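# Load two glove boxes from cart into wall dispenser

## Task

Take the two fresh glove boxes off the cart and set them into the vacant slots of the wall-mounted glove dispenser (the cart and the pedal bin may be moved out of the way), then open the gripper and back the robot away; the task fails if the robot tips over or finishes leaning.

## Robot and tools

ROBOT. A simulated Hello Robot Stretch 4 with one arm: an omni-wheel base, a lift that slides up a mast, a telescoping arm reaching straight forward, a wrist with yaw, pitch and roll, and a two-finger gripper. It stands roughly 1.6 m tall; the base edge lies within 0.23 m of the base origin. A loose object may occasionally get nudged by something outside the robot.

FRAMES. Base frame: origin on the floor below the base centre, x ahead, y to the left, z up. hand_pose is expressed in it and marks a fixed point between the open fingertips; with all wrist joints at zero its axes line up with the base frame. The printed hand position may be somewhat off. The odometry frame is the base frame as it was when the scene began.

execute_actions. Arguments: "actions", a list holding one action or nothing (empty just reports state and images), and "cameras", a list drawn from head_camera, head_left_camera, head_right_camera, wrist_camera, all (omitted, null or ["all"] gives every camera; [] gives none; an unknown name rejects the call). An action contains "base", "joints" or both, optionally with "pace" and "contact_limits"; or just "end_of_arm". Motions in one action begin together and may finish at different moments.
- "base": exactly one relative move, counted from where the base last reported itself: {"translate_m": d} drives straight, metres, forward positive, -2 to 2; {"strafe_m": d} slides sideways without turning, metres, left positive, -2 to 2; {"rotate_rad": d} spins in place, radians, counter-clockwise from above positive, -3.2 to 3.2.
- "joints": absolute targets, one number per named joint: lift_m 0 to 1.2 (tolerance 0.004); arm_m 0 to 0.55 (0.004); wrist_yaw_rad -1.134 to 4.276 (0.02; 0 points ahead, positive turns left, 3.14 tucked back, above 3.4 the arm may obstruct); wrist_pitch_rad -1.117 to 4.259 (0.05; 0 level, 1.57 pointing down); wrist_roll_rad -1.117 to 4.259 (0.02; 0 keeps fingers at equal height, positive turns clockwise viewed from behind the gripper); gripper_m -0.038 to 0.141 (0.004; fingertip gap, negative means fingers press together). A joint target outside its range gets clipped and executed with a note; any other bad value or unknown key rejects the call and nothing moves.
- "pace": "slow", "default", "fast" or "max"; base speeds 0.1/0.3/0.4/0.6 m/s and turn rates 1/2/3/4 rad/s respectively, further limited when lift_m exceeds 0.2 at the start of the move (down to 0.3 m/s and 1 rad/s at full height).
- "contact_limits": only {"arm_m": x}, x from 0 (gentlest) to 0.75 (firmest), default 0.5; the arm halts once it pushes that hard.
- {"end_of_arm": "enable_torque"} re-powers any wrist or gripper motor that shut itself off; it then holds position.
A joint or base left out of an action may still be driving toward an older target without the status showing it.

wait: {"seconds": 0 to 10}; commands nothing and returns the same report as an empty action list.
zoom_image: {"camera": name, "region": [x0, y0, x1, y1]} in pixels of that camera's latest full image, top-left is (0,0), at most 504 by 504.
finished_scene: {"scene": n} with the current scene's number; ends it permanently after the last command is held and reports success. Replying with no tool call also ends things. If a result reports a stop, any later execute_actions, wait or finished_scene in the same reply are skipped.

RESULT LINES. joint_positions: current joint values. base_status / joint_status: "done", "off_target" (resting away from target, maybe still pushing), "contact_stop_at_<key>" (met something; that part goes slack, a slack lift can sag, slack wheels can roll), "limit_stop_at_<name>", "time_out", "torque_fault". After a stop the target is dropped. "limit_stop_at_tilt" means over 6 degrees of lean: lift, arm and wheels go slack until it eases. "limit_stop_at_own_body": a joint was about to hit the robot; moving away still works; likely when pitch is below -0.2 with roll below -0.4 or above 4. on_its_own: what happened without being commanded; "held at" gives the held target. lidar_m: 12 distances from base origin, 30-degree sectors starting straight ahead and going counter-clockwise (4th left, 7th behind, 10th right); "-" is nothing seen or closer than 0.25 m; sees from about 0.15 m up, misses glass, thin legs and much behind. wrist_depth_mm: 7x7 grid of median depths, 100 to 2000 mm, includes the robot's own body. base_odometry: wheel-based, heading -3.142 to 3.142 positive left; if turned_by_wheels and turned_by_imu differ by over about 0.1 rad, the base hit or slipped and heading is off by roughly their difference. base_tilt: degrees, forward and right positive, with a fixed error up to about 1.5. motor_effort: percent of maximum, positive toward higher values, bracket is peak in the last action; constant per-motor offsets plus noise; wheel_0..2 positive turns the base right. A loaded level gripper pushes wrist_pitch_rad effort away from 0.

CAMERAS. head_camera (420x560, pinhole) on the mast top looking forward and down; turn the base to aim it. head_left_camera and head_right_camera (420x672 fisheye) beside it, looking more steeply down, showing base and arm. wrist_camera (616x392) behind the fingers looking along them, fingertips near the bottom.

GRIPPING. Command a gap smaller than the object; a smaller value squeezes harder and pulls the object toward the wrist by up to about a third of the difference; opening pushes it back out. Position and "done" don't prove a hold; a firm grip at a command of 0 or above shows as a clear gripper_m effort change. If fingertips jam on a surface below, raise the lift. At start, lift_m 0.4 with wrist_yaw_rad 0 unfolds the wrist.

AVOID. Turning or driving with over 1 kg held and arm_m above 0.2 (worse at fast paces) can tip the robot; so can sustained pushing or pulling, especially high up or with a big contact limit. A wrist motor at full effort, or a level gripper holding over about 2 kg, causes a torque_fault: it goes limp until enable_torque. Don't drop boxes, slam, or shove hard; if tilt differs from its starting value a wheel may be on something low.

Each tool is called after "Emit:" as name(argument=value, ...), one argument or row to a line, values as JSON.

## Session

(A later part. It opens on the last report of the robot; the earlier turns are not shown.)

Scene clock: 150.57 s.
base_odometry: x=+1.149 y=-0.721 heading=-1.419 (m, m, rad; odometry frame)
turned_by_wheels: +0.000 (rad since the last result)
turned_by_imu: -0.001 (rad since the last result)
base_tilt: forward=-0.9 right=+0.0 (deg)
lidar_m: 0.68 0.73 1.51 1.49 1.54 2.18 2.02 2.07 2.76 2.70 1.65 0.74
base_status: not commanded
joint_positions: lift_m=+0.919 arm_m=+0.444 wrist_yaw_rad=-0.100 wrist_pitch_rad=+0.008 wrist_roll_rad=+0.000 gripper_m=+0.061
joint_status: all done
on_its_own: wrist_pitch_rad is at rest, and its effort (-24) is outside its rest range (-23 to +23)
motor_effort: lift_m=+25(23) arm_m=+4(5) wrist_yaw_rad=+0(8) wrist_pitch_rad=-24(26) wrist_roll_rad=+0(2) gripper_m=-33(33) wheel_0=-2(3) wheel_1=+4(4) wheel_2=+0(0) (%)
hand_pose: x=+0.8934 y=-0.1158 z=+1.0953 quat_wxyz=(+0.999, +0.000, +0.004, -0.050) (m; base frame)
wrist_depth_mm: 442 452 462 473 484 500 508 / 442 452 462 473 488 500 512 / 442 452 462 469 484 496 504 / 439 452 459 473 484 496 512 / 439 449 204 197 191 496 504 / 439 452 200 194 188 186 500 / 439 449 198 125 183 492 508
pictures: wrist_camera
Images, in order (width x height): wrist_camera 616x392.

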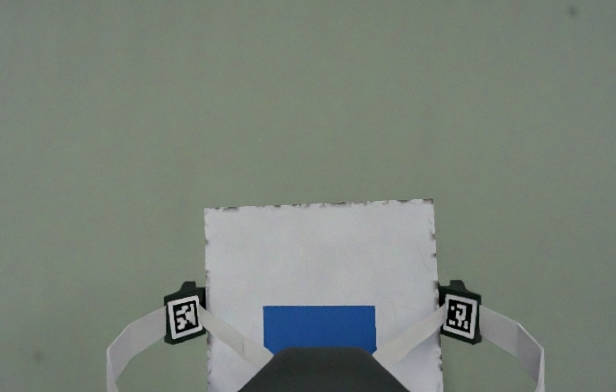

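Emit:
execute_actions(
  actions=[
    {"joints":{"arm_m":0.02,"wrist_yaw_rad":0.09},"pace":"slow"},
  ],
  cameras=[],
)

Emit:
execute_actions(
  actions=[
    {"base":{"translate_m":-0.15}},
  ],
  cameras=[],
)

Emit:
execute_actions(
  actions=[
    {"base":{"rotate_rad":1.59},"pace":"slow"},
  ],
  cameras=[],
)

Emit:
execute_actions(
  actions=[
    {"base":{"translate_m":0.68}},
  ],
  cameras=["head_camera"],
)

Scene clock: 158.63 s.
base_odometry: x=+1.149 y=-0.721 heading=-1.419 (m, m, rad; odometry frame)
turned_by_wheels: +0.000 (rad since the last result)
turned_by_imu: -0.003 (rad since the last result)
base_tilt: forward=-0.9 right=+0.0 (deg)
lidar_m: 0.42 0.67 1.52 1.48 1.52 2.20 2.02 2.06 2.74 2.69 1.63 0.73
base_status: not commanded
joint_positions: lift_m=+0.919 arm_m=+0.021 wrist_yaw_rad=+0.090 wrist_pitch_rad=+0.008 wrist_roll_rad=+0.000 gripper_m=+0.061
joint_status: all done
on_its_own: wrist_pitch_rad is at rest, and its effort (-26) is outside its rest range (-23 to +23)
motor_effort: lift_m=+25(25) arm_m=-5(5) wrist_yaw_rad=+0(8) wrist_pitch_rad=-26(25) wrist_roll_rad=+1(0) gripper_m=-33(31) wheel_0=-3(3) wheel_1=+4(4) wheel_2=+0(0) (%)
hand_pose: x=+0.4869 y=-0.0612 z=+1.0953 quat_wxyz=(+0.999, +0.000, +0.004, +0.045) (m; base frame)
wrist_depth_mm: 946 917 904 878 866 854 842 / 960 931 904 878 878 842 831 / 960 931 904 891 866 854 831 / 960 931 904 866 878 842 831 / 946 931 203 198 190 854 831 / 946 904 199 194 188 186 820 / 960 917 198 125 185 842 831
pictures: none
No camera images: the call's "cameras" was empty. Leave "cameras" out to get every camera's image.

Scene clock: 160.47 s.
base_odometry: x=+1.126 y=-0.573 heading=-1.419 (m, m, rad; odometry frame)
turned_by_wheels: -0.001 (rad since the last result)
turned_by_imu: -0.001 (rad since the last result)
base_tilt: forward=-0.9 right=-0.1 (deg)
lidar_m: 0.41 1.28 1.66 1.47 1.55 2.20 1.88 1.92 2.54 2.70 1.89 0.91
base_status: done
joint_positions: lift_m=+0.919 arm_m=+0.021 wrist_yaw_rad=+0.090 wrist_pitch_rad=+0.008 wrist_roll_rad=+0.000 gripper_m=+0.061
joint_status: not commanded
on_its_own: wrist_pitch_rad is at rest, and its effort (-26) is outside its rest range (-23 to +23)
motor_effort: lift_m=+25(25) arm_m=-4(5) wrist_yaw_rad=+0(0) wrist_pitch_rad=-26(25) wrist_roll_rad=+1(2) gripper_m=-31(33) wheel_0=-4(8) wheel_1=-3(8) wheel_2=+0(10) (%)
hand_pose: x=+0.4869 y=-0.0612 z=+1.0953 quat_wxyz=(+0.999, +0.000, +0.004, +0.045) (m; base frame)
wrist_depth_mm: 1118 1098 1042 1042 991 976 976 / 1098 1098 1060 1042 1025 991 991 / 1118 1098 1060 1042 1025 1008 976 / 1118 1118 1060 1042 991 991 991 / 1098 1078 204 197 190 991 976 / 1078 1060 199 195 189 187 960 / 1118 1078 199 125 184 991 991
pictures: none
No camera images: the call's "cameras" was empty. Leave "cameras" out to get every camera's image.

Scene clock: 163.33 s.
base_odometry: x=+1.126 y=-0.573 heading=+0.170 (m, m, rad; odometry frame)
turned_by_wheels: +1.589 (rad since the last result)
turned_by_imu: +1.567 (rad since the last result)
base_tilt: forward=-0.9 right=+0.0 (deg)
lidar_m: 0.42 1.54 2.21 1.87 1.89 2.58 2.73 1.87 0.90 0.83 1.31 1.67
base_status: done
joint_positions: lift_m=+0.919 arm_m=+0.021 wrist_yaw_rad=+0.090 wrist_pitch_rad=+0.008 wrist_roll_rad=+0.000 gripper_m=+0.061
joint_status: not commanded
on_its_own: wrist_pitch_rad is at rest, and its effort (-24) is outside its rest range (-23 to +23)
motor_effort: lift_m=+24(25) arm_m=-4(4) wrist_yaw_rad=-1(2) wrist_pitch_rad=-24(26) wrist_roll_rad=+1(0) gripper_m=-32(30) wheel_0=-4(7) wheel_1=-3(8) wheel_2=-3(8) (%)
hand_pose: x=+0.4869 y=-0.0611 z=+1.0953 quat_wxyz=(+0.999, +0.000, +0.004, +0.045) (m; base frame)
wrist_depth_mm: 1464 1464 1430 1397 1397 1308 1281 / 1499 1464 1397 1397 1336 1308 1281 / 1464 1464 1464 1430 1366 1308 1281 / 1537 1464 1430 1397 1308 1336 1255 / 1499 1430 204 197 191 1308 1255 / 1464 1464 199 194 189 186 1281 / 1430 1430 198 125 185 1281 1255
pictures: none
No camera images: the call's "cameras" was empty. Leave "cameras" out to get every camera's image.

Scene clock: 167.10 s.
base_odometry: x=+1.796 y=-0.458 heading=+0.171 (m, m, rad; odometry frame)
turned_by_wheels: +0.000 (rad since the last result)
turned_by_imu: -0.003 (rad since the last result)
base_tilt: forward=-0.9 right=-0.1 (deg)
lidar_m: 0.42 0.83 1.26 2.45 2.09 2.60 3.46 1.23 0.98 1.24 1.28 0.93
base_status: done
joint_positions: lift_m=+0.920 arm_m=+0.021 wrist_yaw_rad=+0.090 wrist_pitch_rad=+0.008 wrist_roll_rad=+0.000 gripper_m=+0.061
joint_status: not commanded
on_its_own: wrist_pitch_rad is at rest, and its effort (-26) is outside its rest range (-23 to +23)
motor_effort: lift_m=+24(24) arm_m=-4(4) wrist_yaw_rad=+0(1) wrist_pitch_rad=-26(26) wrist_roll_rad=+0(0) gripper_m=-30(32) wheel_0=+2(7) wheel_1=+4(9) wheel_2=+0(13) (%)
hand_pose: x=+0.4869 y=-0.0611 z=+1.0953 quat_wxyz=(+0.999, +0.000, +0.004, +0.045) (m; base frame)
wrist_depth_mm: 741 732 707 691 676 654 640 / 741 723 707 676 676 647 634 / 741 715 699 683 668 654 640 / 741 707 699 683 668 647 634 / 732 707 204 197 191 654 640 / 741 707 200 194 189 187 634 / 741 707 199 125 183 640 627
pictures: head_camera
Images, in order (width x height): head_camera 420x560.

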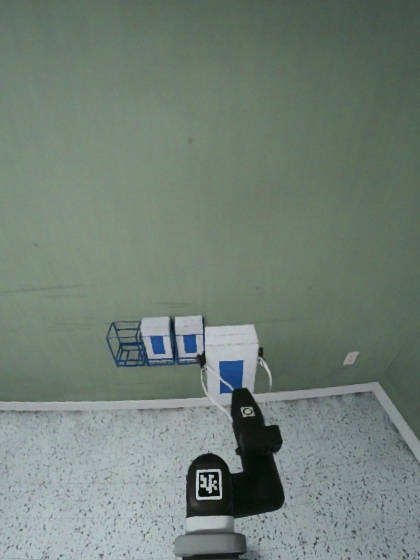

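Emit:
execute_actions(
  actions=[
    {"base":{"strafe_m":0.43},"pace":"slow"},
  ],
  cameras=["head_camera"],
)

Emit:
zoom_image(
  camera="head_camera",
  region=[160, 270, 320, 410],
)

Scene clock: 174.27 s.
base_odometry: x=+1.723 y=-0.034 heading=+0.171 (m, m, rad; odometry frame)
turned_by_wheels: +0.000 (rad since the last result)
turned_by_imu: -0.005 (rad since the last result)
base_tilt: forward=-0.9 right=+0.0 (deg)
lidar_m: 0.42 0.94 1.27 2.02 1.74 1.99 3.48 2.47 1.33 1.65 1.33 0.83
base_status: done
joint_positions: lift_m=+0.920 arm_m=+0.021 wrist_yaw_rad=+0.090 wrist_pitch_rad=+0.008 wrist_roll_rad=+0.000 gripper_m=+0.061
joint_status: not commanded
on_its_own: wrist_pitch_rad is at rest, and its effort (-27) is outside its rest range (-23 to +23)
motor_effort: lift_m=+24(24) arm_m=-4(4) wrist_yaw_rad=-1(1) wrist_pitch_rad=-27(24) wrist_roll_rad=+0(1) gripper_m=-32(33) wheel_0=-4(11) wheel_1=+4(8) wheel_2=+0(0) (%)
hand_pose: x=+0.4869 y=-0.0611 z=+1.0953 quat_wxyz=(+0.999, +0.000, +0.004, +0.045) (m; base frame)
wrist_depth_mm: 715 715 691 676 661 634 627 / 723 707 691 676 661 640 627 / 723 715 691 676 654 640 627 / 715 699 683 668 647 634 627 / 741 707 204 197 191 640 621 / 723 707 199 195 187 186 621 / 723 707 200 125 183 640 615
pictures: head_camera
Images, in order (width x height): head_camera 420x560.

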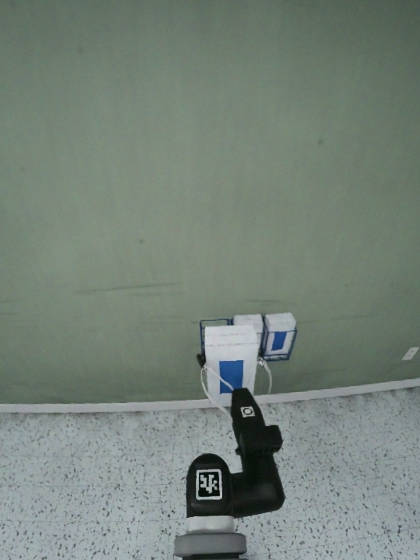

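Region (160, 270, 320, 410) of head_camera's 420x560 image, scaled by 3.150, with more detail than that image has; it fills the top 441 rows of this view, and the rest is white.

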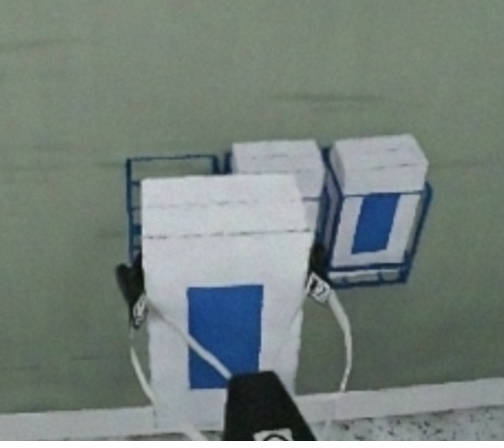

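Emit:
execute_actions(
  actions=[
    {"base":{"strafe_m":0.02},"pace":"slow"},
  ],
  cameras=[],
)

Emit:
execute_actions(
  actions=[
    {"joints":{"arm_m":0.41,"lift_m":0.87}},
  ],
  cameras=["head_camera","head_left_camera"],
)

Emit:
zoom_image(
  camera="head_camera",
  region=[160, 250, 320, 390],
)

Scene clock: 178.30 s.
base_odometry: x=+1.720 y=-0.015 heading=+0.171 (m, m, rad; odometry frame)
turned_by_wheels: +0.000 (rad since the last result)
turned_by_imu: -0.002 (rad since the last result)
base_tilt: forward=-0.8 right=+0.0 (deg)
lidar_m: 0.41 0.92 1.24 1.97 1.72 1.97 3.47 2.49 1.37 1.66 1.33 0.85
base_status: done
joint_positions: lift_m=+0.920 arm_m=+0.021 wrist_yaw_rad=+0.090 wrist_pitch_rad=+0.008 wrist_roll_rad=+0.000 gripper_m=+0.061
joint_status: not commanded
on_its_own: wrist_pitch_rad is at rest, and its effort (-26) is outside its rest range (-23 to +23)
motor_effort: lift_m=+24(25) arm_m=-4(4) wrist_yaw_rad=-1(1) wrist_pitch_rad=-26(23) wrist_roll_rad=+0(0) gripper_m=-28(35) wheel_0=-5(6) wheel_1=+5(7) wheel_2=+0(0) (%)
hand_pose: x=+0.4869 y=-0.0611 z=+1.0953 quat_wxyz=(+0.999, +0.000, +0.004, +0.045) (m; base frame)
wrist_depth_mm: 732 715 691 668 654 640 627 / 732 699 683 683 654 640 627 / 723 707 699 668 654 640 627 / 707 691 683 668 647 640 621 / 715 699 204 197 192 634 621 / 723 707 200 195 187 187 621 / 715 699 200 125 185 634 621
pictures: none
No camera images: the call's "cameras" was empty. Leave "cameras" out to get every camera's image.

Scene clock: 180.57 s.
base_odometry: x=+1.720 y=-0.015 heading=+0.171 (m, m, rad; odometry frame)
turned_by_wheels: +0.000 (rad since the last result)
turned_by_imu: -0.001 (rad since the last result)
base_tilt: forward=-0.9 right=+0.0 (deg)
lidar_m: 0.81 0.91 1.27 2.00 1.70 1.98 3.51 2.48 1.40 1.67 1.32 0.83
base_status: not commanded
joint_positions: lift_m=+0.870 arm_m=+0.409 wrist_yaw_rad=+0.090 wrist_pitch_rad=+0.008 wrist_roll_rad=+0.000 gripper_m=+0.061
joint_status: all done
on_its_own: wrist_pitch_rad is at rest, and its effort (-25) is outside its rest range (-23 to +23)
motor_effort: lift_m=+17(24) arm_m=+4(8) wrist_yaw_rad=-1(0) wrist_pitch_rad=-25(27) wrist_roll_rad=+1(1) gripper_m=-30(31) wheel_0=-5(5) wheel_1=+6(6) wheel_2=+0(0) (%)
hand_pose: x=+0.8753 y=-0.0611 z=+1.0460 quat_wxyz=(+0.999, +0.000, +0.004, +0.045) (m; base frame)
wrist_depth_mm: 296 290 282 274 268 260 258 / 298 290 282 277 267 262 256 / 297 290 283 276 270 262 258 / 294 289 278 271 266 260 255 / 296 290 204 196 190 262 256 / 296 287 199 194 189 186 256 / 293 285 199 126 185 260 253
pictures: head_camera, head_left_camera
Images, in order (width x height): head_camera 420x560, head_left_camera 420x672.

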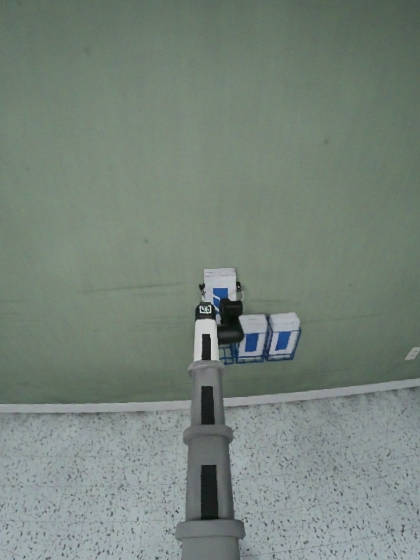

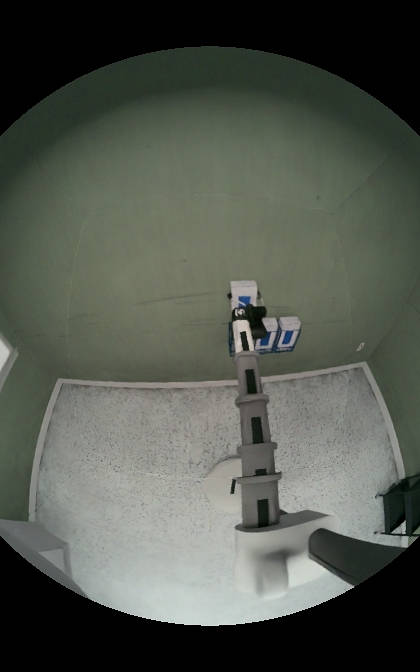

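Region (160, 250, 320, 390) of head_camera's 420x560 image, scaled by 3.150, with more detail than that image has; it fills the top 441 rows of this view, and the rest is white.

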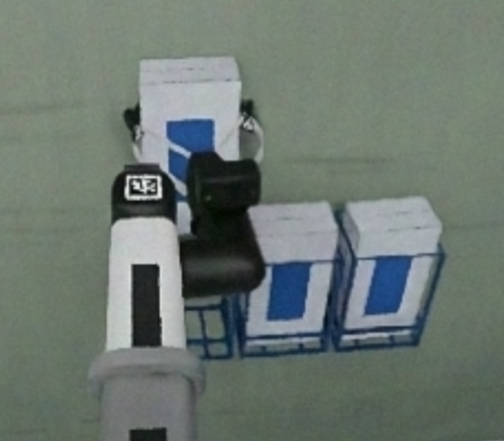

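Emit:
execute_actions(
  actions=[
    {"base":{"strafe_m":-0.006},"joints":{"lift_m":0.82},"pace":"slow"},
  ],
  cameras=[],
)

Emit:
execute_actions(
  actions=[
    {"joints":{"lift_m":0.795},"pace":"slow"},
  ],
  cameras=["head_left_camera"],
)

Emit:
zoom_image(
  camera="head_left_camera",
  region=[200, 280, 320, 380],
)

Scene clock: 184.80 s.
base_odometry: x=+1.721 y=-0.021 heading=+0.171 (m, m, rad; odometry frame)
turned_by_wheels: +0.000 (rad since the last result)
turned_by_imu: -0.002 (rad since the last result)
base_tilt: forward=-0.9 right=+0.0 (deg)
lidar_m: 0.79 0.92 1.22 2.00 1.71 1.97 3.48 2.45 1.37 1.68 1.34 0.83
base_status: done
joint_positions: lift_m=+0.820 arm_m=+0.409 wrist_yaw_rad=+0.090 wrist_pitch_rad=+0.008 wrist_roll_rad=+0.000 gripper_m=+0.061
joint_status: all done
motor_effort: lift_m=+16(18) arm_m=+5(5) wrist_yaw_rad=+0(1) wrist_pitch_rad=-23(22) wrist_roll_rad=+1(1) gripper_m=-28(33) wheel_0=+4(1) wheel_1=-5(6) wheel_2=+0(0) (%)
hand_pose: x=+0.8753 y=-0.0611 z=+0.9960 quat_wxyz=(+0.999, +0.000, +0.004, +0.045) (m; base frame)
wrist_depth_mm: 296 291 282 274 270 264 258 / 297 289 283 274 268 262 258 / 297 290 283 276 268 263 257 / 294 289 282 273 265 263 256 / 296 287 204 196 191 263 257 / 294 289 199 195 188 186 257 / 296 285 199 125 184 260 255
pictures: none
No camera images: the call's "cameras" was empty. Leave "cameras" out to get every camera's image.

Scene clock: 185.80 s.
base_odometry: x=+1.721 y=-0.021 heading=+0.171 (m, m, rad; odometry frame)
turned_by_wheels: +0.000 (rad since the last result)
turned_by_imu: +0.000 (rad since the last result)
base_tilt: forward=-0.9 right=+0.0 (deg)
lidar_m: 0.77 0.92 1.24 2.01 1.71 1.98 3.48 2.50 1.36 1.66 1.34 0.81
base_status: not commanded
joint_positions: lift_m=+0.796 arm_m=+0.409 wrist_yaw_rad=+0.093 wrist_pitch_rad=-0.009 wrist_roll_rad=-0.002 gripper_m=+0.061
joint_status: all done
on_its_own: wrist_pitch_rad is at rest, and its effort (+26) is outside its rest range (-23 to +23)
motor_effort: lift_m=+10(15) arm_m=+4(5) wrist_yaw_rad=-8(9) wrist_pitch_rad=+26(25) wrist_roll_rad=+5(5) gripper_m=-32(29) wheel_0=+4(4) wheel_1=-4(5) wheel_2=+0(0) (%)
hand_pose: x=+0.8754 y=-0.0603 z=+0.9765 quat_wxyz=(+0.999, -0.001, -0.004, +0.046) (m; base frame)
wrist_depth_mm: 306 297 289 279 273 267 262 / 303 294 286 281 272 266 259 / 300 293 285 278 270 265 259 / 297 291 282 273 198 263 257 / 298 289 204 198 191 260 256 / 296 289 198 194 188 185 254 / 294 283 197 125 184 257 251
pictures: head_left_camera
Images, in order (width x height): head_left_camera 420x672.

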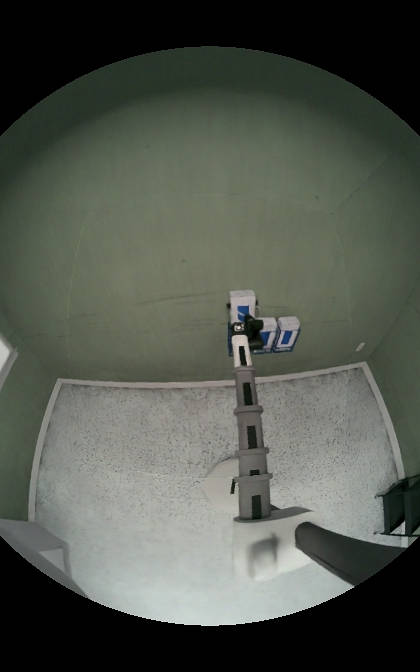

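Region (200, 280, 320, 380) of head_left_camera's 420x672 image, scaled by 4.200, with more detail than that image has.

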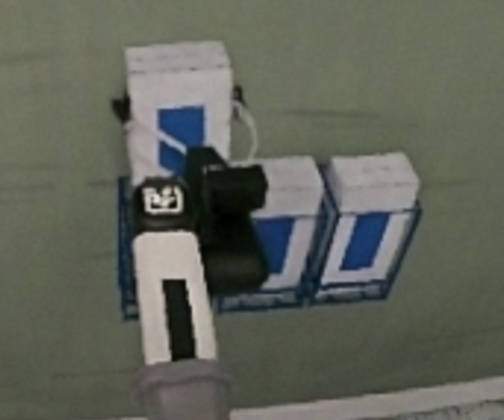

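Emit:
execute_actions(
  actions=[
    {"joints":{"lift_m":0.835},"pace":"slow"},
  ],
  cameras=[],
)

Emit:
execute_actions(
  actions=[
    {"base":{"strafe_m":0.009},"pace":"slow"},
  ],
  cameras=[],
)

Emit:
execute_actions(
  actions=[
    {"joints":{"lift_m":0.795},"pace":"slow"},
  ],
  cameras=["wrist_camera","head_camera"],
)

Scene clock: 194.97 s.
base_odometry: x=+1.721 y=-0.021 heading=+0.171 (m, m, rad; odometry frame)
turned_by_wheels: +0.000 (rad since the last result)
turned_by_imu: -0.002 (rad since the last result)
base_tilt: forward=-0.9 right=+0.0 (deg)
lidar_m: 0.79 0.93 1.26 2.01 1.73 1.99 3.48 2.49 1.36 1.68 1.32 0.83
base_status: not commanded
joint_positions: lift_m=+0.834 arm_m=+0.409 wrist_yaw_rad=+0.090 wrist_pitch_rad=+0.008 wrist_roll_rad=+0.000 gripper_m=+0.061
joint_status: all done
on_its_own: wrist_pitch_rad is at rest, and its effort (-25) is outside its rest range (-23 to +23)
motor_effort: lift_m=+25(22) arm_m=+4(5) wrist_yaw_rad=-2(8) wrist_pitch_rad=-25(24) wrist_roll_rad=+1(5) gripper_m=-29(24) wheel_0=+4(5) wheel_1=-4(4) wheel_2=+0(0) (%)
hand_pose: x=+0.8753 y=-0.0610 z=+1.0104 quat_wxyz=(+0.999, +0.000, +0.004, +0.045) (m; base frame)
wrist_depth_mm: 297 291 283 276 268 263 258 / 297 290 282 277 268 263 257 / 296 289 281 274 270 264 257 / 297 287 281 273 265 263 257 / 296 286 204 197 191 260 254 / 296 290 200 195 188 186 256 / 294 285 198 125 183 260 253
pictures: none
No camera images: the call's "cameras" was empty. Leave "cameras" out to get every camera's image.

Scene clock: 195.80 s.
base_odometry: x=+1.719 y=-0.012 heading=+0.171 (m, m, rad; odometry frame)
turned_by_wheels: +0.000 (rad since the last result)
turned_by_imu: +0.000 (rad since the last result)
base_tilt: forward=-0.8 right=+0.0 (deg)
lidar_m: 0.78 0.91 1.26 2.00 1.71 1.98 3.49 2.50 1.38 1.68 1.31 0.84
base_status: done
joint_positions: lift_m=+0.834 arm_m=+0.409 wrist_yaw_rad=+0.090 wrist_pitch_rad=+0.008 wrist_roll_rad=+0.000 gripper_m=+0.061
joint_status: not commanded
on_its_own: wrist_pitch_rad is at rest, and its effort (-24) is outside its rest range (-23 to +23)
motor_effort: lift_m=+24(25) arm_m=+4(5) wrist_yaw_rad=+0(1) wrist_pitch_rad=-24(24) wrist_roll_rad=+0(1) gripper_m=-34(31) wheel_0=-4(14) wheel_1=+4(6) wheel_2=+0(1) (%)
hand_pose: x=+0.8753 y=-0.0611 z=+1.0104 quat_wxyz=(+0.999, +0.000, +0.004, +0.045) (m; base frame)
wrist_depth_mm: 297 289 282 274 270 262 257 / 297 289 281 274 267 262 257 / 297 289 283 276 267 262 257 / 297 287 279 273 267 262 257 / 296 289 204 197 191 262 256 / 296 286 198 195 189 187 255 / 294 285 198 125 183 260 254
pictures: none
No camera images: the call's "cameras" was empty. Leave "cameras" out to get every camera's image.

Scene clock: 196.97 s.
base_odometry: x=+1.719 y=-0.012 heading=+0.171 (m, m, rad; odometry frame)
turned_by_wheels: +0.000 (rad since the last result)
turned_by_imu: +0.000 (rad since the last result)
base_tilt: forward=-0.9 right=+0.0 (deg)
lidar_m: 0.80 0.93 1.25 2.00 1.73 1.97 3.49 2.50 1.40 1.68 1.35 0.84
base_status: not commanded
joint_positions: lift_m=+0.795 arm_m=+0.409 wrist_yaw_rad=+0.090 wrist_pitch_rad=+0.008 wrist_roll_rad=+0.000 gripper_m=+0.061
joint_status: all done
on_its_own: wrist_pitch_rad is at rest, and its effort (-25) is outside its rest range (-23 to +23)
motor_effort: lift_m=+16(22) arm_m=+4(5) wrist_yaw_rad=+0(1) wrist_pitch_rad=-25(25) wrist_roll_rad=+2(1) gripper_m=-31(33) wheel_0=-4(4) wheel_1=+5(4) wheel_2=+0(0) (%)
hand_pose: x=+0.8753 y=-0.0611 z=+0.9710 quat_wxyz=(+0.999, +0.000, +0.004, +0.045) (m; base frame)
wrist_depth_mm: 296 290 281 276 268 263 257 / 297 289 283 276 268 263 258 / 296 290 281 276 268 263 258 / 294 290 281 271 266 262 256 / 297 290 204 197 190 262 256 / 296 289 198 194 188 186 255 / 294 285 199 125 183 260 254
pictures: head_camera, wrist_camera
Images, in order (width x height): head_camera 420x560, wrist_camera 616x392.

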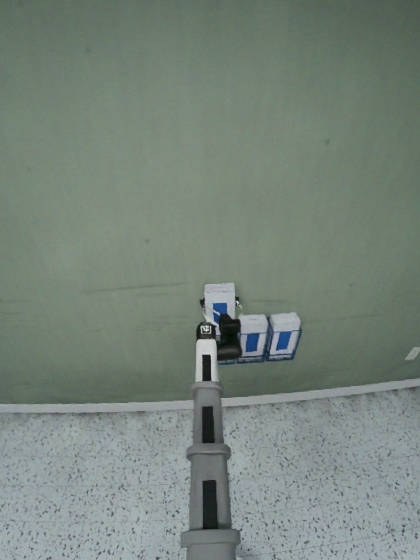

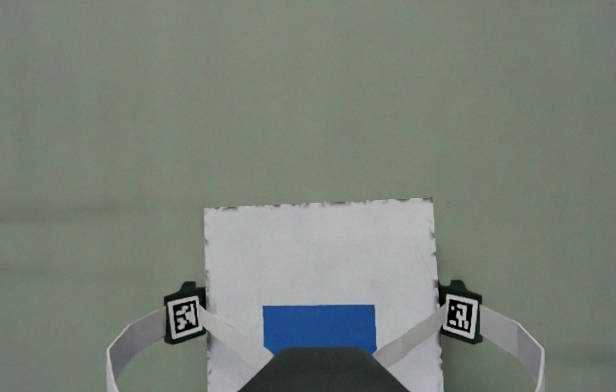

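Clear so far.

Emit:
execute_actions(
  actions=[
    {"joints":{"lift_m":0.78},"pace":"slow"},
  ],
  cameras=[],
)

Scene clock: 198.63 s.
base_odometry: x=+1.719 y=-0.012 heading=+0.171 (m, m, rad; odometry frame)
turned_by_wheels: +0.000 (rad since the last result)
turned_by_imu: -0.001 (rad since the last result)
base_tilt: forward=-0.9 right=+0.0 (deg)
lidar_m: 0.79 0.93 1.23 2.00 1.72 1.96 3.48 2.49 1.37 1.67 1.33 0.84
base_status: not commanded
joint_positions: lift_m=+0.780 arm_m=+0.409 wrist_yaw_rad=+0.090 wrist_pitch_rad=+0.008 wrist_roll_rad=+0.000 gripper_m=+0.061
joint_status: all done
on_its_own: wrist_pitch_rad is at rest, and its effort (-28) is outside its rest range (-23 to +23)
motor_effort: lift_m=+16(14) arm_m=+4(4) wrist_yaw_rad=+0(1) wrist_pitch_rad=-28(23) wrist_roll_rad=+1(2) gripper_m=-33(30) wheel_0=-4(4) wheel_1=+4(4) wheel_2=+0(0) (%)
hand_pose: x=+0.8753 y=-0.0611 z=+0.9560 quat_wxyz=(+0.999, +0.000, +0.004, +0.045) (m; base frame)
wrist_depth_mm: 296 289 283 274 268 264 258 / 296 289 282 276 270 262 257 / 297 290 282 276 268 262 256 / 297 289 281 272 266 262 257 / 293 289 204 197 190 260 256 / 294 287 199 194 189 186 256 / 296 285 199 125 183 260 255
pictures: none
No camera images: the call's "cameras" was empty. Leave "cameras" out to get every camera's image.

Emit:
execute_actions(
  actions=[
    {"joints":{"lift_m":0.75},"pace":"slow"},
  ],
  cameras=["wrist_camera"],
)

Scene clock: 200.83 s.
base_odometry: x=+1.719 y=-0.012 heading=+0.171 (m, m, rad; odometry frame)
turned_by_wheels: +0.000 (rad since the last result)
turned_by_imu: -0.001 (rad since the last result)
base_tilt: forward=-0.9 right=+0.0 (deg)
lidar_m: 0.78 0.92 1.24 1.98 1.71 1.97 3.49 2.53 1.38 1.69 1.33 0.83
base_status: not commanded
joint_positions: lift_m=+0.750 arm_m=+0.409 wrist_yaw_rad=+0.090 wrist_pitch_rad=+0.008 wrist_roll_rad=+0.000 gripper_m=+0.061
joint_status: all done
on_its_own: wrist_pitch_rad is at rest, and its effort (-24) is outside its rest range (-23 to +23)
motor_effort: lift_m=+16(20) arm_m=+5(4) wrist_yaw_rad=-1(0) wrist_pitch_rad=-24(26) wrist_roll_rad=+1(1) gripper_m=-34(29) wheel_0=-4(4) wheel_1=+4(5) wheel_2=+0(0) (%)
hand_pose: x=+0.8753 y=-0.0611 z=+0.9260 quat_wxyz=(+0.999, +0.000, +0.004, +0.045) (m; base frame)
wrist_depth_mm: 296 290 283 276 268 263 257 / 297 287 283 274 268 263 257 / 297 290 282 274 267 263 256 / 297 289 282 273 265 259 257 / 296 289 204 197 190 260 256 / 296 289 200 195 188 186 255 / 293 285 199 125 184 259 254
pictures: wrist_camera
Images, in order (width x height): wrist_camera 616x392.

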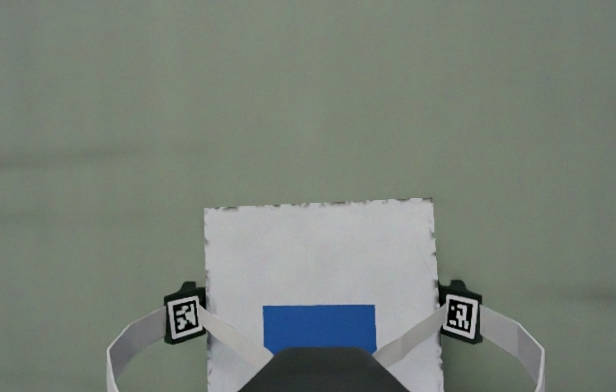

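Emit:
execute_actions(
  actions=[
    {"joints":{"lift_m":0.71},"pace":"slow"},
  ],
  cameras=["wrist_camera"],
)

Scene clock: 202.90 s.
base_odometry: x=+1.719 y=-0.012 heading=+0.171 (m, m, rad; odometry frame)
turned_by_wheels: +0.000 (rad since the last result)
turned_by_imu: -0.001 (rad since the last result)
base_tilt: forward=-0.8 right=+0.0 (deg)
lidar_m: 0.81 0.90 1.24 1.99 1.70 1.94 3.50 2.52 1.38 1.67 1.34 0.83
base_status: not commanded
joint_positions: lift_m=+0.710 arm_m=+0.409 wrist_yaw_rad=+0.090 wrist_pitch_rad=+0.008 wrist_roll_rad=+0.000 gripper_m=+0.061
joint_status: all done
on_its_own: wrist_pitch_rad is at rest, and its effort (-27) is outside its rest range (-23 to +23)
motor_effort: lift_m=+16(18) arm_m=+4(4) wrist_yaw_rad=-1(0) wrist_pitch_rad=-27(25) wrist_roll_rad=+1(0) gripper_m=-30(31) wheel_0=-4(4) wheel_1=+5(4) wheel_2=+0(0) (%)
hand_pose: x=+0.8753 y=-0.0611 z=+0.8859 quat_wxyz=(+0.999, +0.000, +0.004, +0.045) (m; base frame)
wrist_depth_mm: 298 289 283 277 270 263 258 / 296 289 283 276 268 262 257 / 294 289 282 276 267 260 256 / 297 290 283 272 265 263 256 / 296 289 204 197 191 260 255 / 296 289 199 195 189 186 257 / 296 285 198 125 184 226 208
pictures: wrist_camera
Images, in order (width x height): wrist_camera 616x392.

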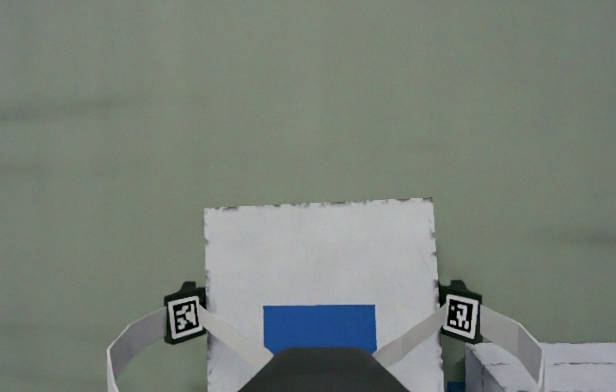

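Emit:
execute_actions(
  actions=[
    {"joints":{"lift_m":0.675},"pace":"slow"},
  ],
  cameras=["wrist_camera"],
)

Scene clock: 204.93 s.
base_odometry: x=+1.719 y=-0.012 heading=+0.171 (m, m, rad; odometry frame)
turned_by_wheels: +0.000 (rad since the last result)
turned_by_imu: -0.001 (rad since the last result)
base_tilt: forward=-0.8 right=+0.0 (deg)
lidar_m: 0.78 0.92 1.25 1.99 1.73 1.98 3.49 2.52 1.38 1.67 1.32 0.83
base_status: not commanded
joint_positions: lift_m=+0.675 arm_m=+0.409 wrist_yaw_rad=+0.090 wrist_pitch_rad=+0.008 wrist_roll_rad=+0.000 gripper_m=+0.061
joint_status: all done
motor_effort: lift_m=+16(17) arm_m=+4(4) wrist_yaw_rad=+0(0) wrist_pitch_rad=-23(25) wrist_roll_rad=+1(2) gripper_m=-31(30) wheel_0=-4(4) wheel_1=+5(5) wheel_2=+0(0) (%)
hand_pose: x=+0.8753 y=-0.0612 z=+0.8510 quat_wxyz=(+0.999, +0.000, +0.004, +0.045) (m; base frame)
wrist_depth_mm: 296 289 281 276 268 263 258 / 297 290 282 274 268 264 257 / 297 287 281 276 271 262 256 / 296 287 282 274 266 260 256 / 297 289 203 198 191 263 257 / 296 289 199 194 188 185 204 / 296 286 199 126 184 200 176
pictures: wrist_camera
Images, in order (width x height): wrist_camera 616x392.

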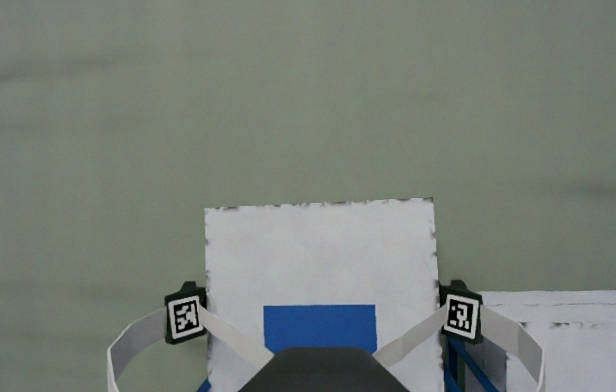

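Emit:
execute_actions(
  actions=[
    {"joints":{"lift_m":0.655},"pace":"slow"},
  ],
  cameras=["wrist_camera"],
)

Scene clock: 207.27 s.
base_odometry: x=+1.719 y=-0.012 heading=+0.171 (m, m, rad; odometry frame)
turned_by_wheels: +0.000 (rad since the last result)
turned_by_imu: -0.001 (rad since the last result)
base_tilt: forward=-0.9 right=+0.0 (deg)
lidar_m: 0.79 0.92 1.28 1.99 1.72 1.96 3.47 2.50 1.37 1.67 1.32 0.81
base_status: not commanded
joint_positions: lift_m=+0.655 arm_m=+0.409 wrist_yaw_rad=+0.089 wrist_pitch_rad=+0.008 wrist_roll_rad=+0.000 gripper_m=+0.061
joint_status: all done
motor_effort: lift_m=+16(19) arm_m=+4(5) wrist_yaw_rad=+2(2) wrist_pitch_rad=-23(26) wrist_roll_rad=+0(0) gripper_m=-32(28) wheel_0=-4(4) wheel_1=+4(4) wheel_2=+0(0) (%)
hand_pose: x=+0.8753 y=-0.0613 z=+0.8311 quat_wxyz=(+0.999, +0.000, +0.004, +0.045) (m; base frame)
wrist_depth_mm: 297 291 285 277 267 264 257 / 297 287 283 277 268 262 258 / 296 289 283 276 268 264 258 / 294 289 278 273 265 264 257 / 296 287 204 196 191 260 257 / 294 287 199 194 189 179 177 / 296 285 196 126 182 182 167
pictures: wrist_camera
Images, in order (width x height): wrist_camera 616x392.

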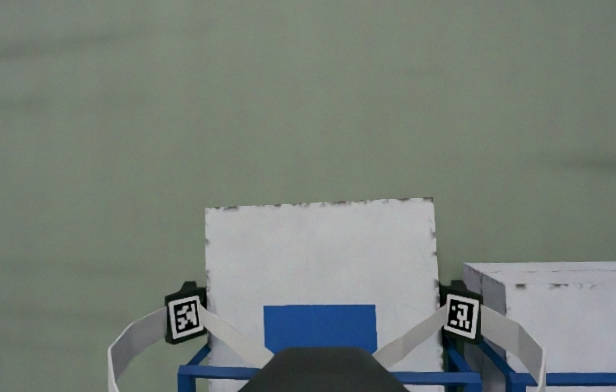

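Emit:
execute_actions(
  actions=[
    {"joints":{"lift_m":0.638},"pace":"slow"},
  ],
  cameras=["wrist_camera"],
)

Scene clock: 208.97 s.
base_odometry: x=+1.719 y=-0.012 heading=+0.171 (m, m, rad; odometry frame)
turned_by_wheels: +0.000 (rad since the last result)
turned_by_imu: -0.001 (rad since the last result)
base_tilt: forward=-0.8 right=+0.0 (deg)
lidar_m: 0.80 0.93 1.25 2.01 1.75 1.97 3.48 2.50 1.38 1.67 1.36 0.83
base_status: not commanded
joint_positions: lift_m=+0.639 arm_m=+0.409 wrist_yaw_rad=+0.089 wrist_pitch_rad=-0.007 wrist_roll_rad=+0.003 gripper_m=+0.061
joint_status: all done
motor_effort: lift_m=+11(20) arm_m=+4(4) wrist_yaw_rad=+2(1) wrist_pitch_rad=+20(23) wrist_roll_rad=-8(9) gripper_m=-31(31) wheel_0=-4(4) wheel_1=+4(4) wheel_2=+0(0) (%)
hand_pose: x=+0.8753 y=-0.0613 z=+0.8189 quat_wxyz=(+0.999, +0.002, -0.003, +0.045) (m; base frame)
wrist_depth_mm: 303 294 289 281 273 267 262 / 301 293 286 279 274 266 260 / 300 291 285 276 270 267 259 / 297 289 281 273 268 262 258 / 294 289 203 196 191 262 256 / 294 287 198 194 189 180 177 / 291 282 187 125 183 174 166
pictures: wrist_camera
Images, in order (width x height): wrist_camera 616x392.

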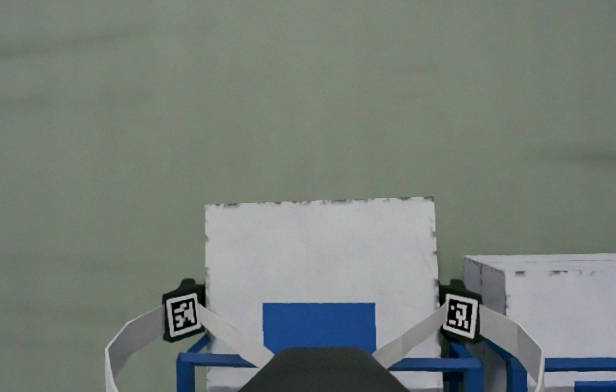

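Emit:
execute_actions(
  actions=[
    {"joints":{"lift_m":0.646},"pace":"slow"},
  ],
  cameras=[],
)

Emit:
execute_actions(
  actions=[
    {"joints":{"gripper_m":0.12},"pace":"slow"},
  ],
  cameras=[],
)

Emit:
execute_actions(
  actions=[
    {"joints":{"arm_m":0.0,"lift_m":0.66}},
  ],
  cameras=["wrist_camera","head_camera"],
)

Scene clock: 211.93 s.
base_odometry: x=+1.719 y=-0.012 heading=+0.171 (m, m, rad; odometry frame)
turned_by_wheels: +0.000 (rad since the last result)
turned_by_imu: -0.001 (rad since the last result)
base_tilt: forward=-0.9 right=+0.0 (deg)
lidar_m: 0.80 0.93 1.25 2.00 1.74 1.98 3.51 2.49 1.39 1.67 1.33 0.83
base_status: not commanded
joint_positions: lift_m=+0.646 arm_m=+0.409 wrist_yaw_rad=+0.089 wrist_pitch_rad=+0.000 wrist_roll_rad=+0.002 gripper_m=+0.061
joint_status: all done
motor_effort: lift_m=+22(21) arm_m=+5(5) wrist_yaw_rad=+2(3) wrist_pitch_rad=-3(19) wrist_roll_rad=-6(7) gripper_m=-29(27) wheel_0=-4(4) wheel_1=+4(4) wheel_2=+0(0) (%)
hand_pose: x=+0.8753 y=-0.0613 z=+0.8238 quat_wxyz=(+0.999, +0.001, +0.000, +0.045) (m; base frame)
wrist_depth_mm: 298 291 285 278 271 263 258 / 300 291 285 276 270 265 258 / 298 290 282 277 271 264 257 / 298 290 282 273 266 263 257 / 294 287 202 198 190 260 255 / 293 287 198 193 189 179 177 / 293 285 188 125 182 174 157
pictures: none
No camera images: the call's "cameras" was empty. Leave "cameras" out to get every camera's image.

Scene clock: 214.70 s.
base_odometry: x=+1.719 y=-0.012 heading=+0.171 (m, m, rad; odometry frame)
turned_by_wheels: +0.000 (rad since the last result)
turned_by_imu: -0.001 (rad since the last result)
base_tilt: forward=-0.9 right=+0.0 (deg)
lidar_m: 0.78 0.92 1.22 1.99 1.73 1.97 3.50 2.49 1.40 1.67 1.31 0.83
base_status: not commanded
joint_positions: lift_m=+0.646 arm_m=+0.409 wrist_yaw_rad=+0.089 wrist_pitch_rad=+0.001 wrist_roll_rad=+0.000 gripper_m=+0.120
joint_status: all done
motor_effort: lift_m=+22(22) arm_m=+4(4) wrist_yaw_rad=+4(11) wrist_pitch_rad=-3(5) wrist_roll_rad=+2(6) gripper_m=-4(32) wheel_0=-2(4) wheel_1=+4(4) wheel_2=+0(0) (%)
hand_pose: x=+0.8752 y=-0.0615 z=+0.8237 quat_wxyz=(+0.999, +0.000, +0.000, +0.044) (m; base frame)
wrist_depth_mm: 303 294 286 278 271 265 260 / 298 293 283 277 270 265 258 / 298 290 283 277 270 264 258 / 297 287 282 272 267 262 257 / 293 287 213 205 201 262 257 / 294 286 204 202 196 186 177 / 294 287 206 137 191 161 167
pictures: none
No camera images: the call's "cameras" was empty. Leave "cameras" out to get every camera's image.

Scene clock: 217.00 s.
base_odometry: x=+1.719 y=-0.012 heading=+0.171 (m, m, rad; odometry frame)
turned_by_wheels: +0.000 (rad since the last result)
turned_by_imu: -0.001 (rad since the last result)
base_tilt: forward=-0.8 right=+0.0 (deg)
lidar_m: 0.78 0.90 1.26 1.98 1.74 1.97 3.51 2.51 1.37 1.67 1.33 0.83
base_status: not commanded
joint_positions: lift_m=+0.660 arm_m=+0.002 wrist_yaw_rad=+0.090 wrist_pitch_rad=+0.002 wrist_roll_rad=+0.000 gripper_m=+0.120
joint_status: all done
motor_effort: lift_m=+23(26) arm_m=-5(6) wrist_yaw_rad=+0(6) wrist_pitch_rad=-6(10) wrist_roll_rad=+0(1) gripper_m=-4(1) wheel_0=-2(2) wheel_1=+4(4) wheel_2=+0(0) (%)
hand_pose: x=+0.4677 y=-0.0612 z=+0.8372 quat_wxyz=(+0.999, +0.000, +0.001, +0.045) (m; base frame)
wrist_depth_mm: 759 723 715 707 683 654 661 / 732 732 715 699 668 654 640 / 750 732 715 691 683 668 647 / 741 723 715 699 676 654 640 / 732 723 715 683 580 580 559 / 732 723 202 603 580 564 559 / 732 723 707 135 585 554 554
pictures: head_camera, wrist_camera
Images, in order (width x height): head_camera 420x560, wrist_camera 616x392.

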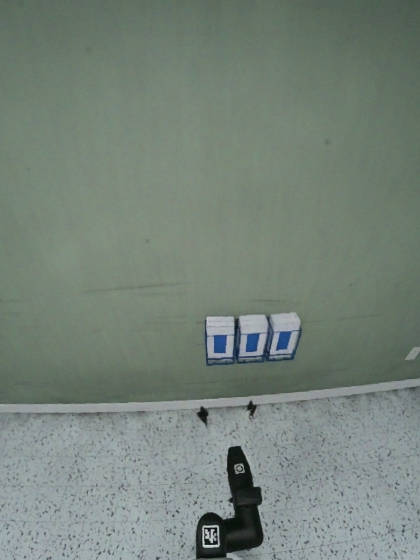

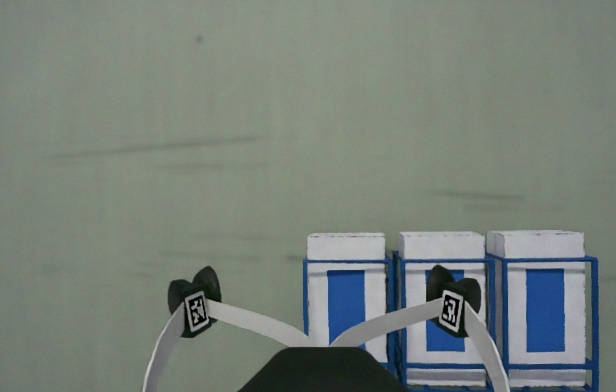

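Seated.

Emit:
execute_actions(
  actions=[
    {"base":{"translate_m":-0.2},"joints":{"wrist_yaw_rad":0}},
  ],
  cameras=[],
)

Emit:
finished_scene(
  scene=2,
)

Scene clock: 220.80 s.
base_odometry: x=+1.522 y=-0.046 heading=+0.170 (m, m, rad; odometry frame)
turned_by_wheels: -0.001 (rad since the last result)
turned_by_imu: -0.002 (rad since the last result)
base_tilt: forward=-0.9 right=+0.0 (deg)
lidar_m: 0.98 1.13 1.50 1.98 1.58 1.93 3.24 2.50 1.34 1.32 1.66 1.01
base_status: done
joint_positions: lift_m=+0.660 arm_m=+0.002 wrist_yaw_rad=+0.000 wrist_pitch_rad=+0.002 wrist_roll_rad=+0.000 gripper_m=+0.120
joint_status: all done
motor_effort: lift_m=+23(23) arm_m=-4(4) wrist_yaw_rad=-1(6) wrist_pitch_rad=-8(7) wrist_roll_rad=+0(1) gripper_m=-1(0) wheel_0=-4(6) wheel_1=-4(9) wheel_2=+1(12) (%)
hand_pose: x=+0.4610 y=-0.0873 z=+0.8372 quat_wxyz=(+1.000, +0.000, +0.001, +0.000) (m; base frame)
wrist_depth_mm: 904 917 917 917 891 904 904 / 917 917 904 904 904 904 891 / 917 904 904 891 891 891 904 / 917 917 904 904 904 878 917 / 917 891 891 820 809 891 891 / 891 891 204 809 798 904 904 / 891 891 891 135 878 878 878
pictures: none
No camera images: the call's "cameras" was empty. Leave "cameras" out to get every camera's image.

The scene is finished: the task was done.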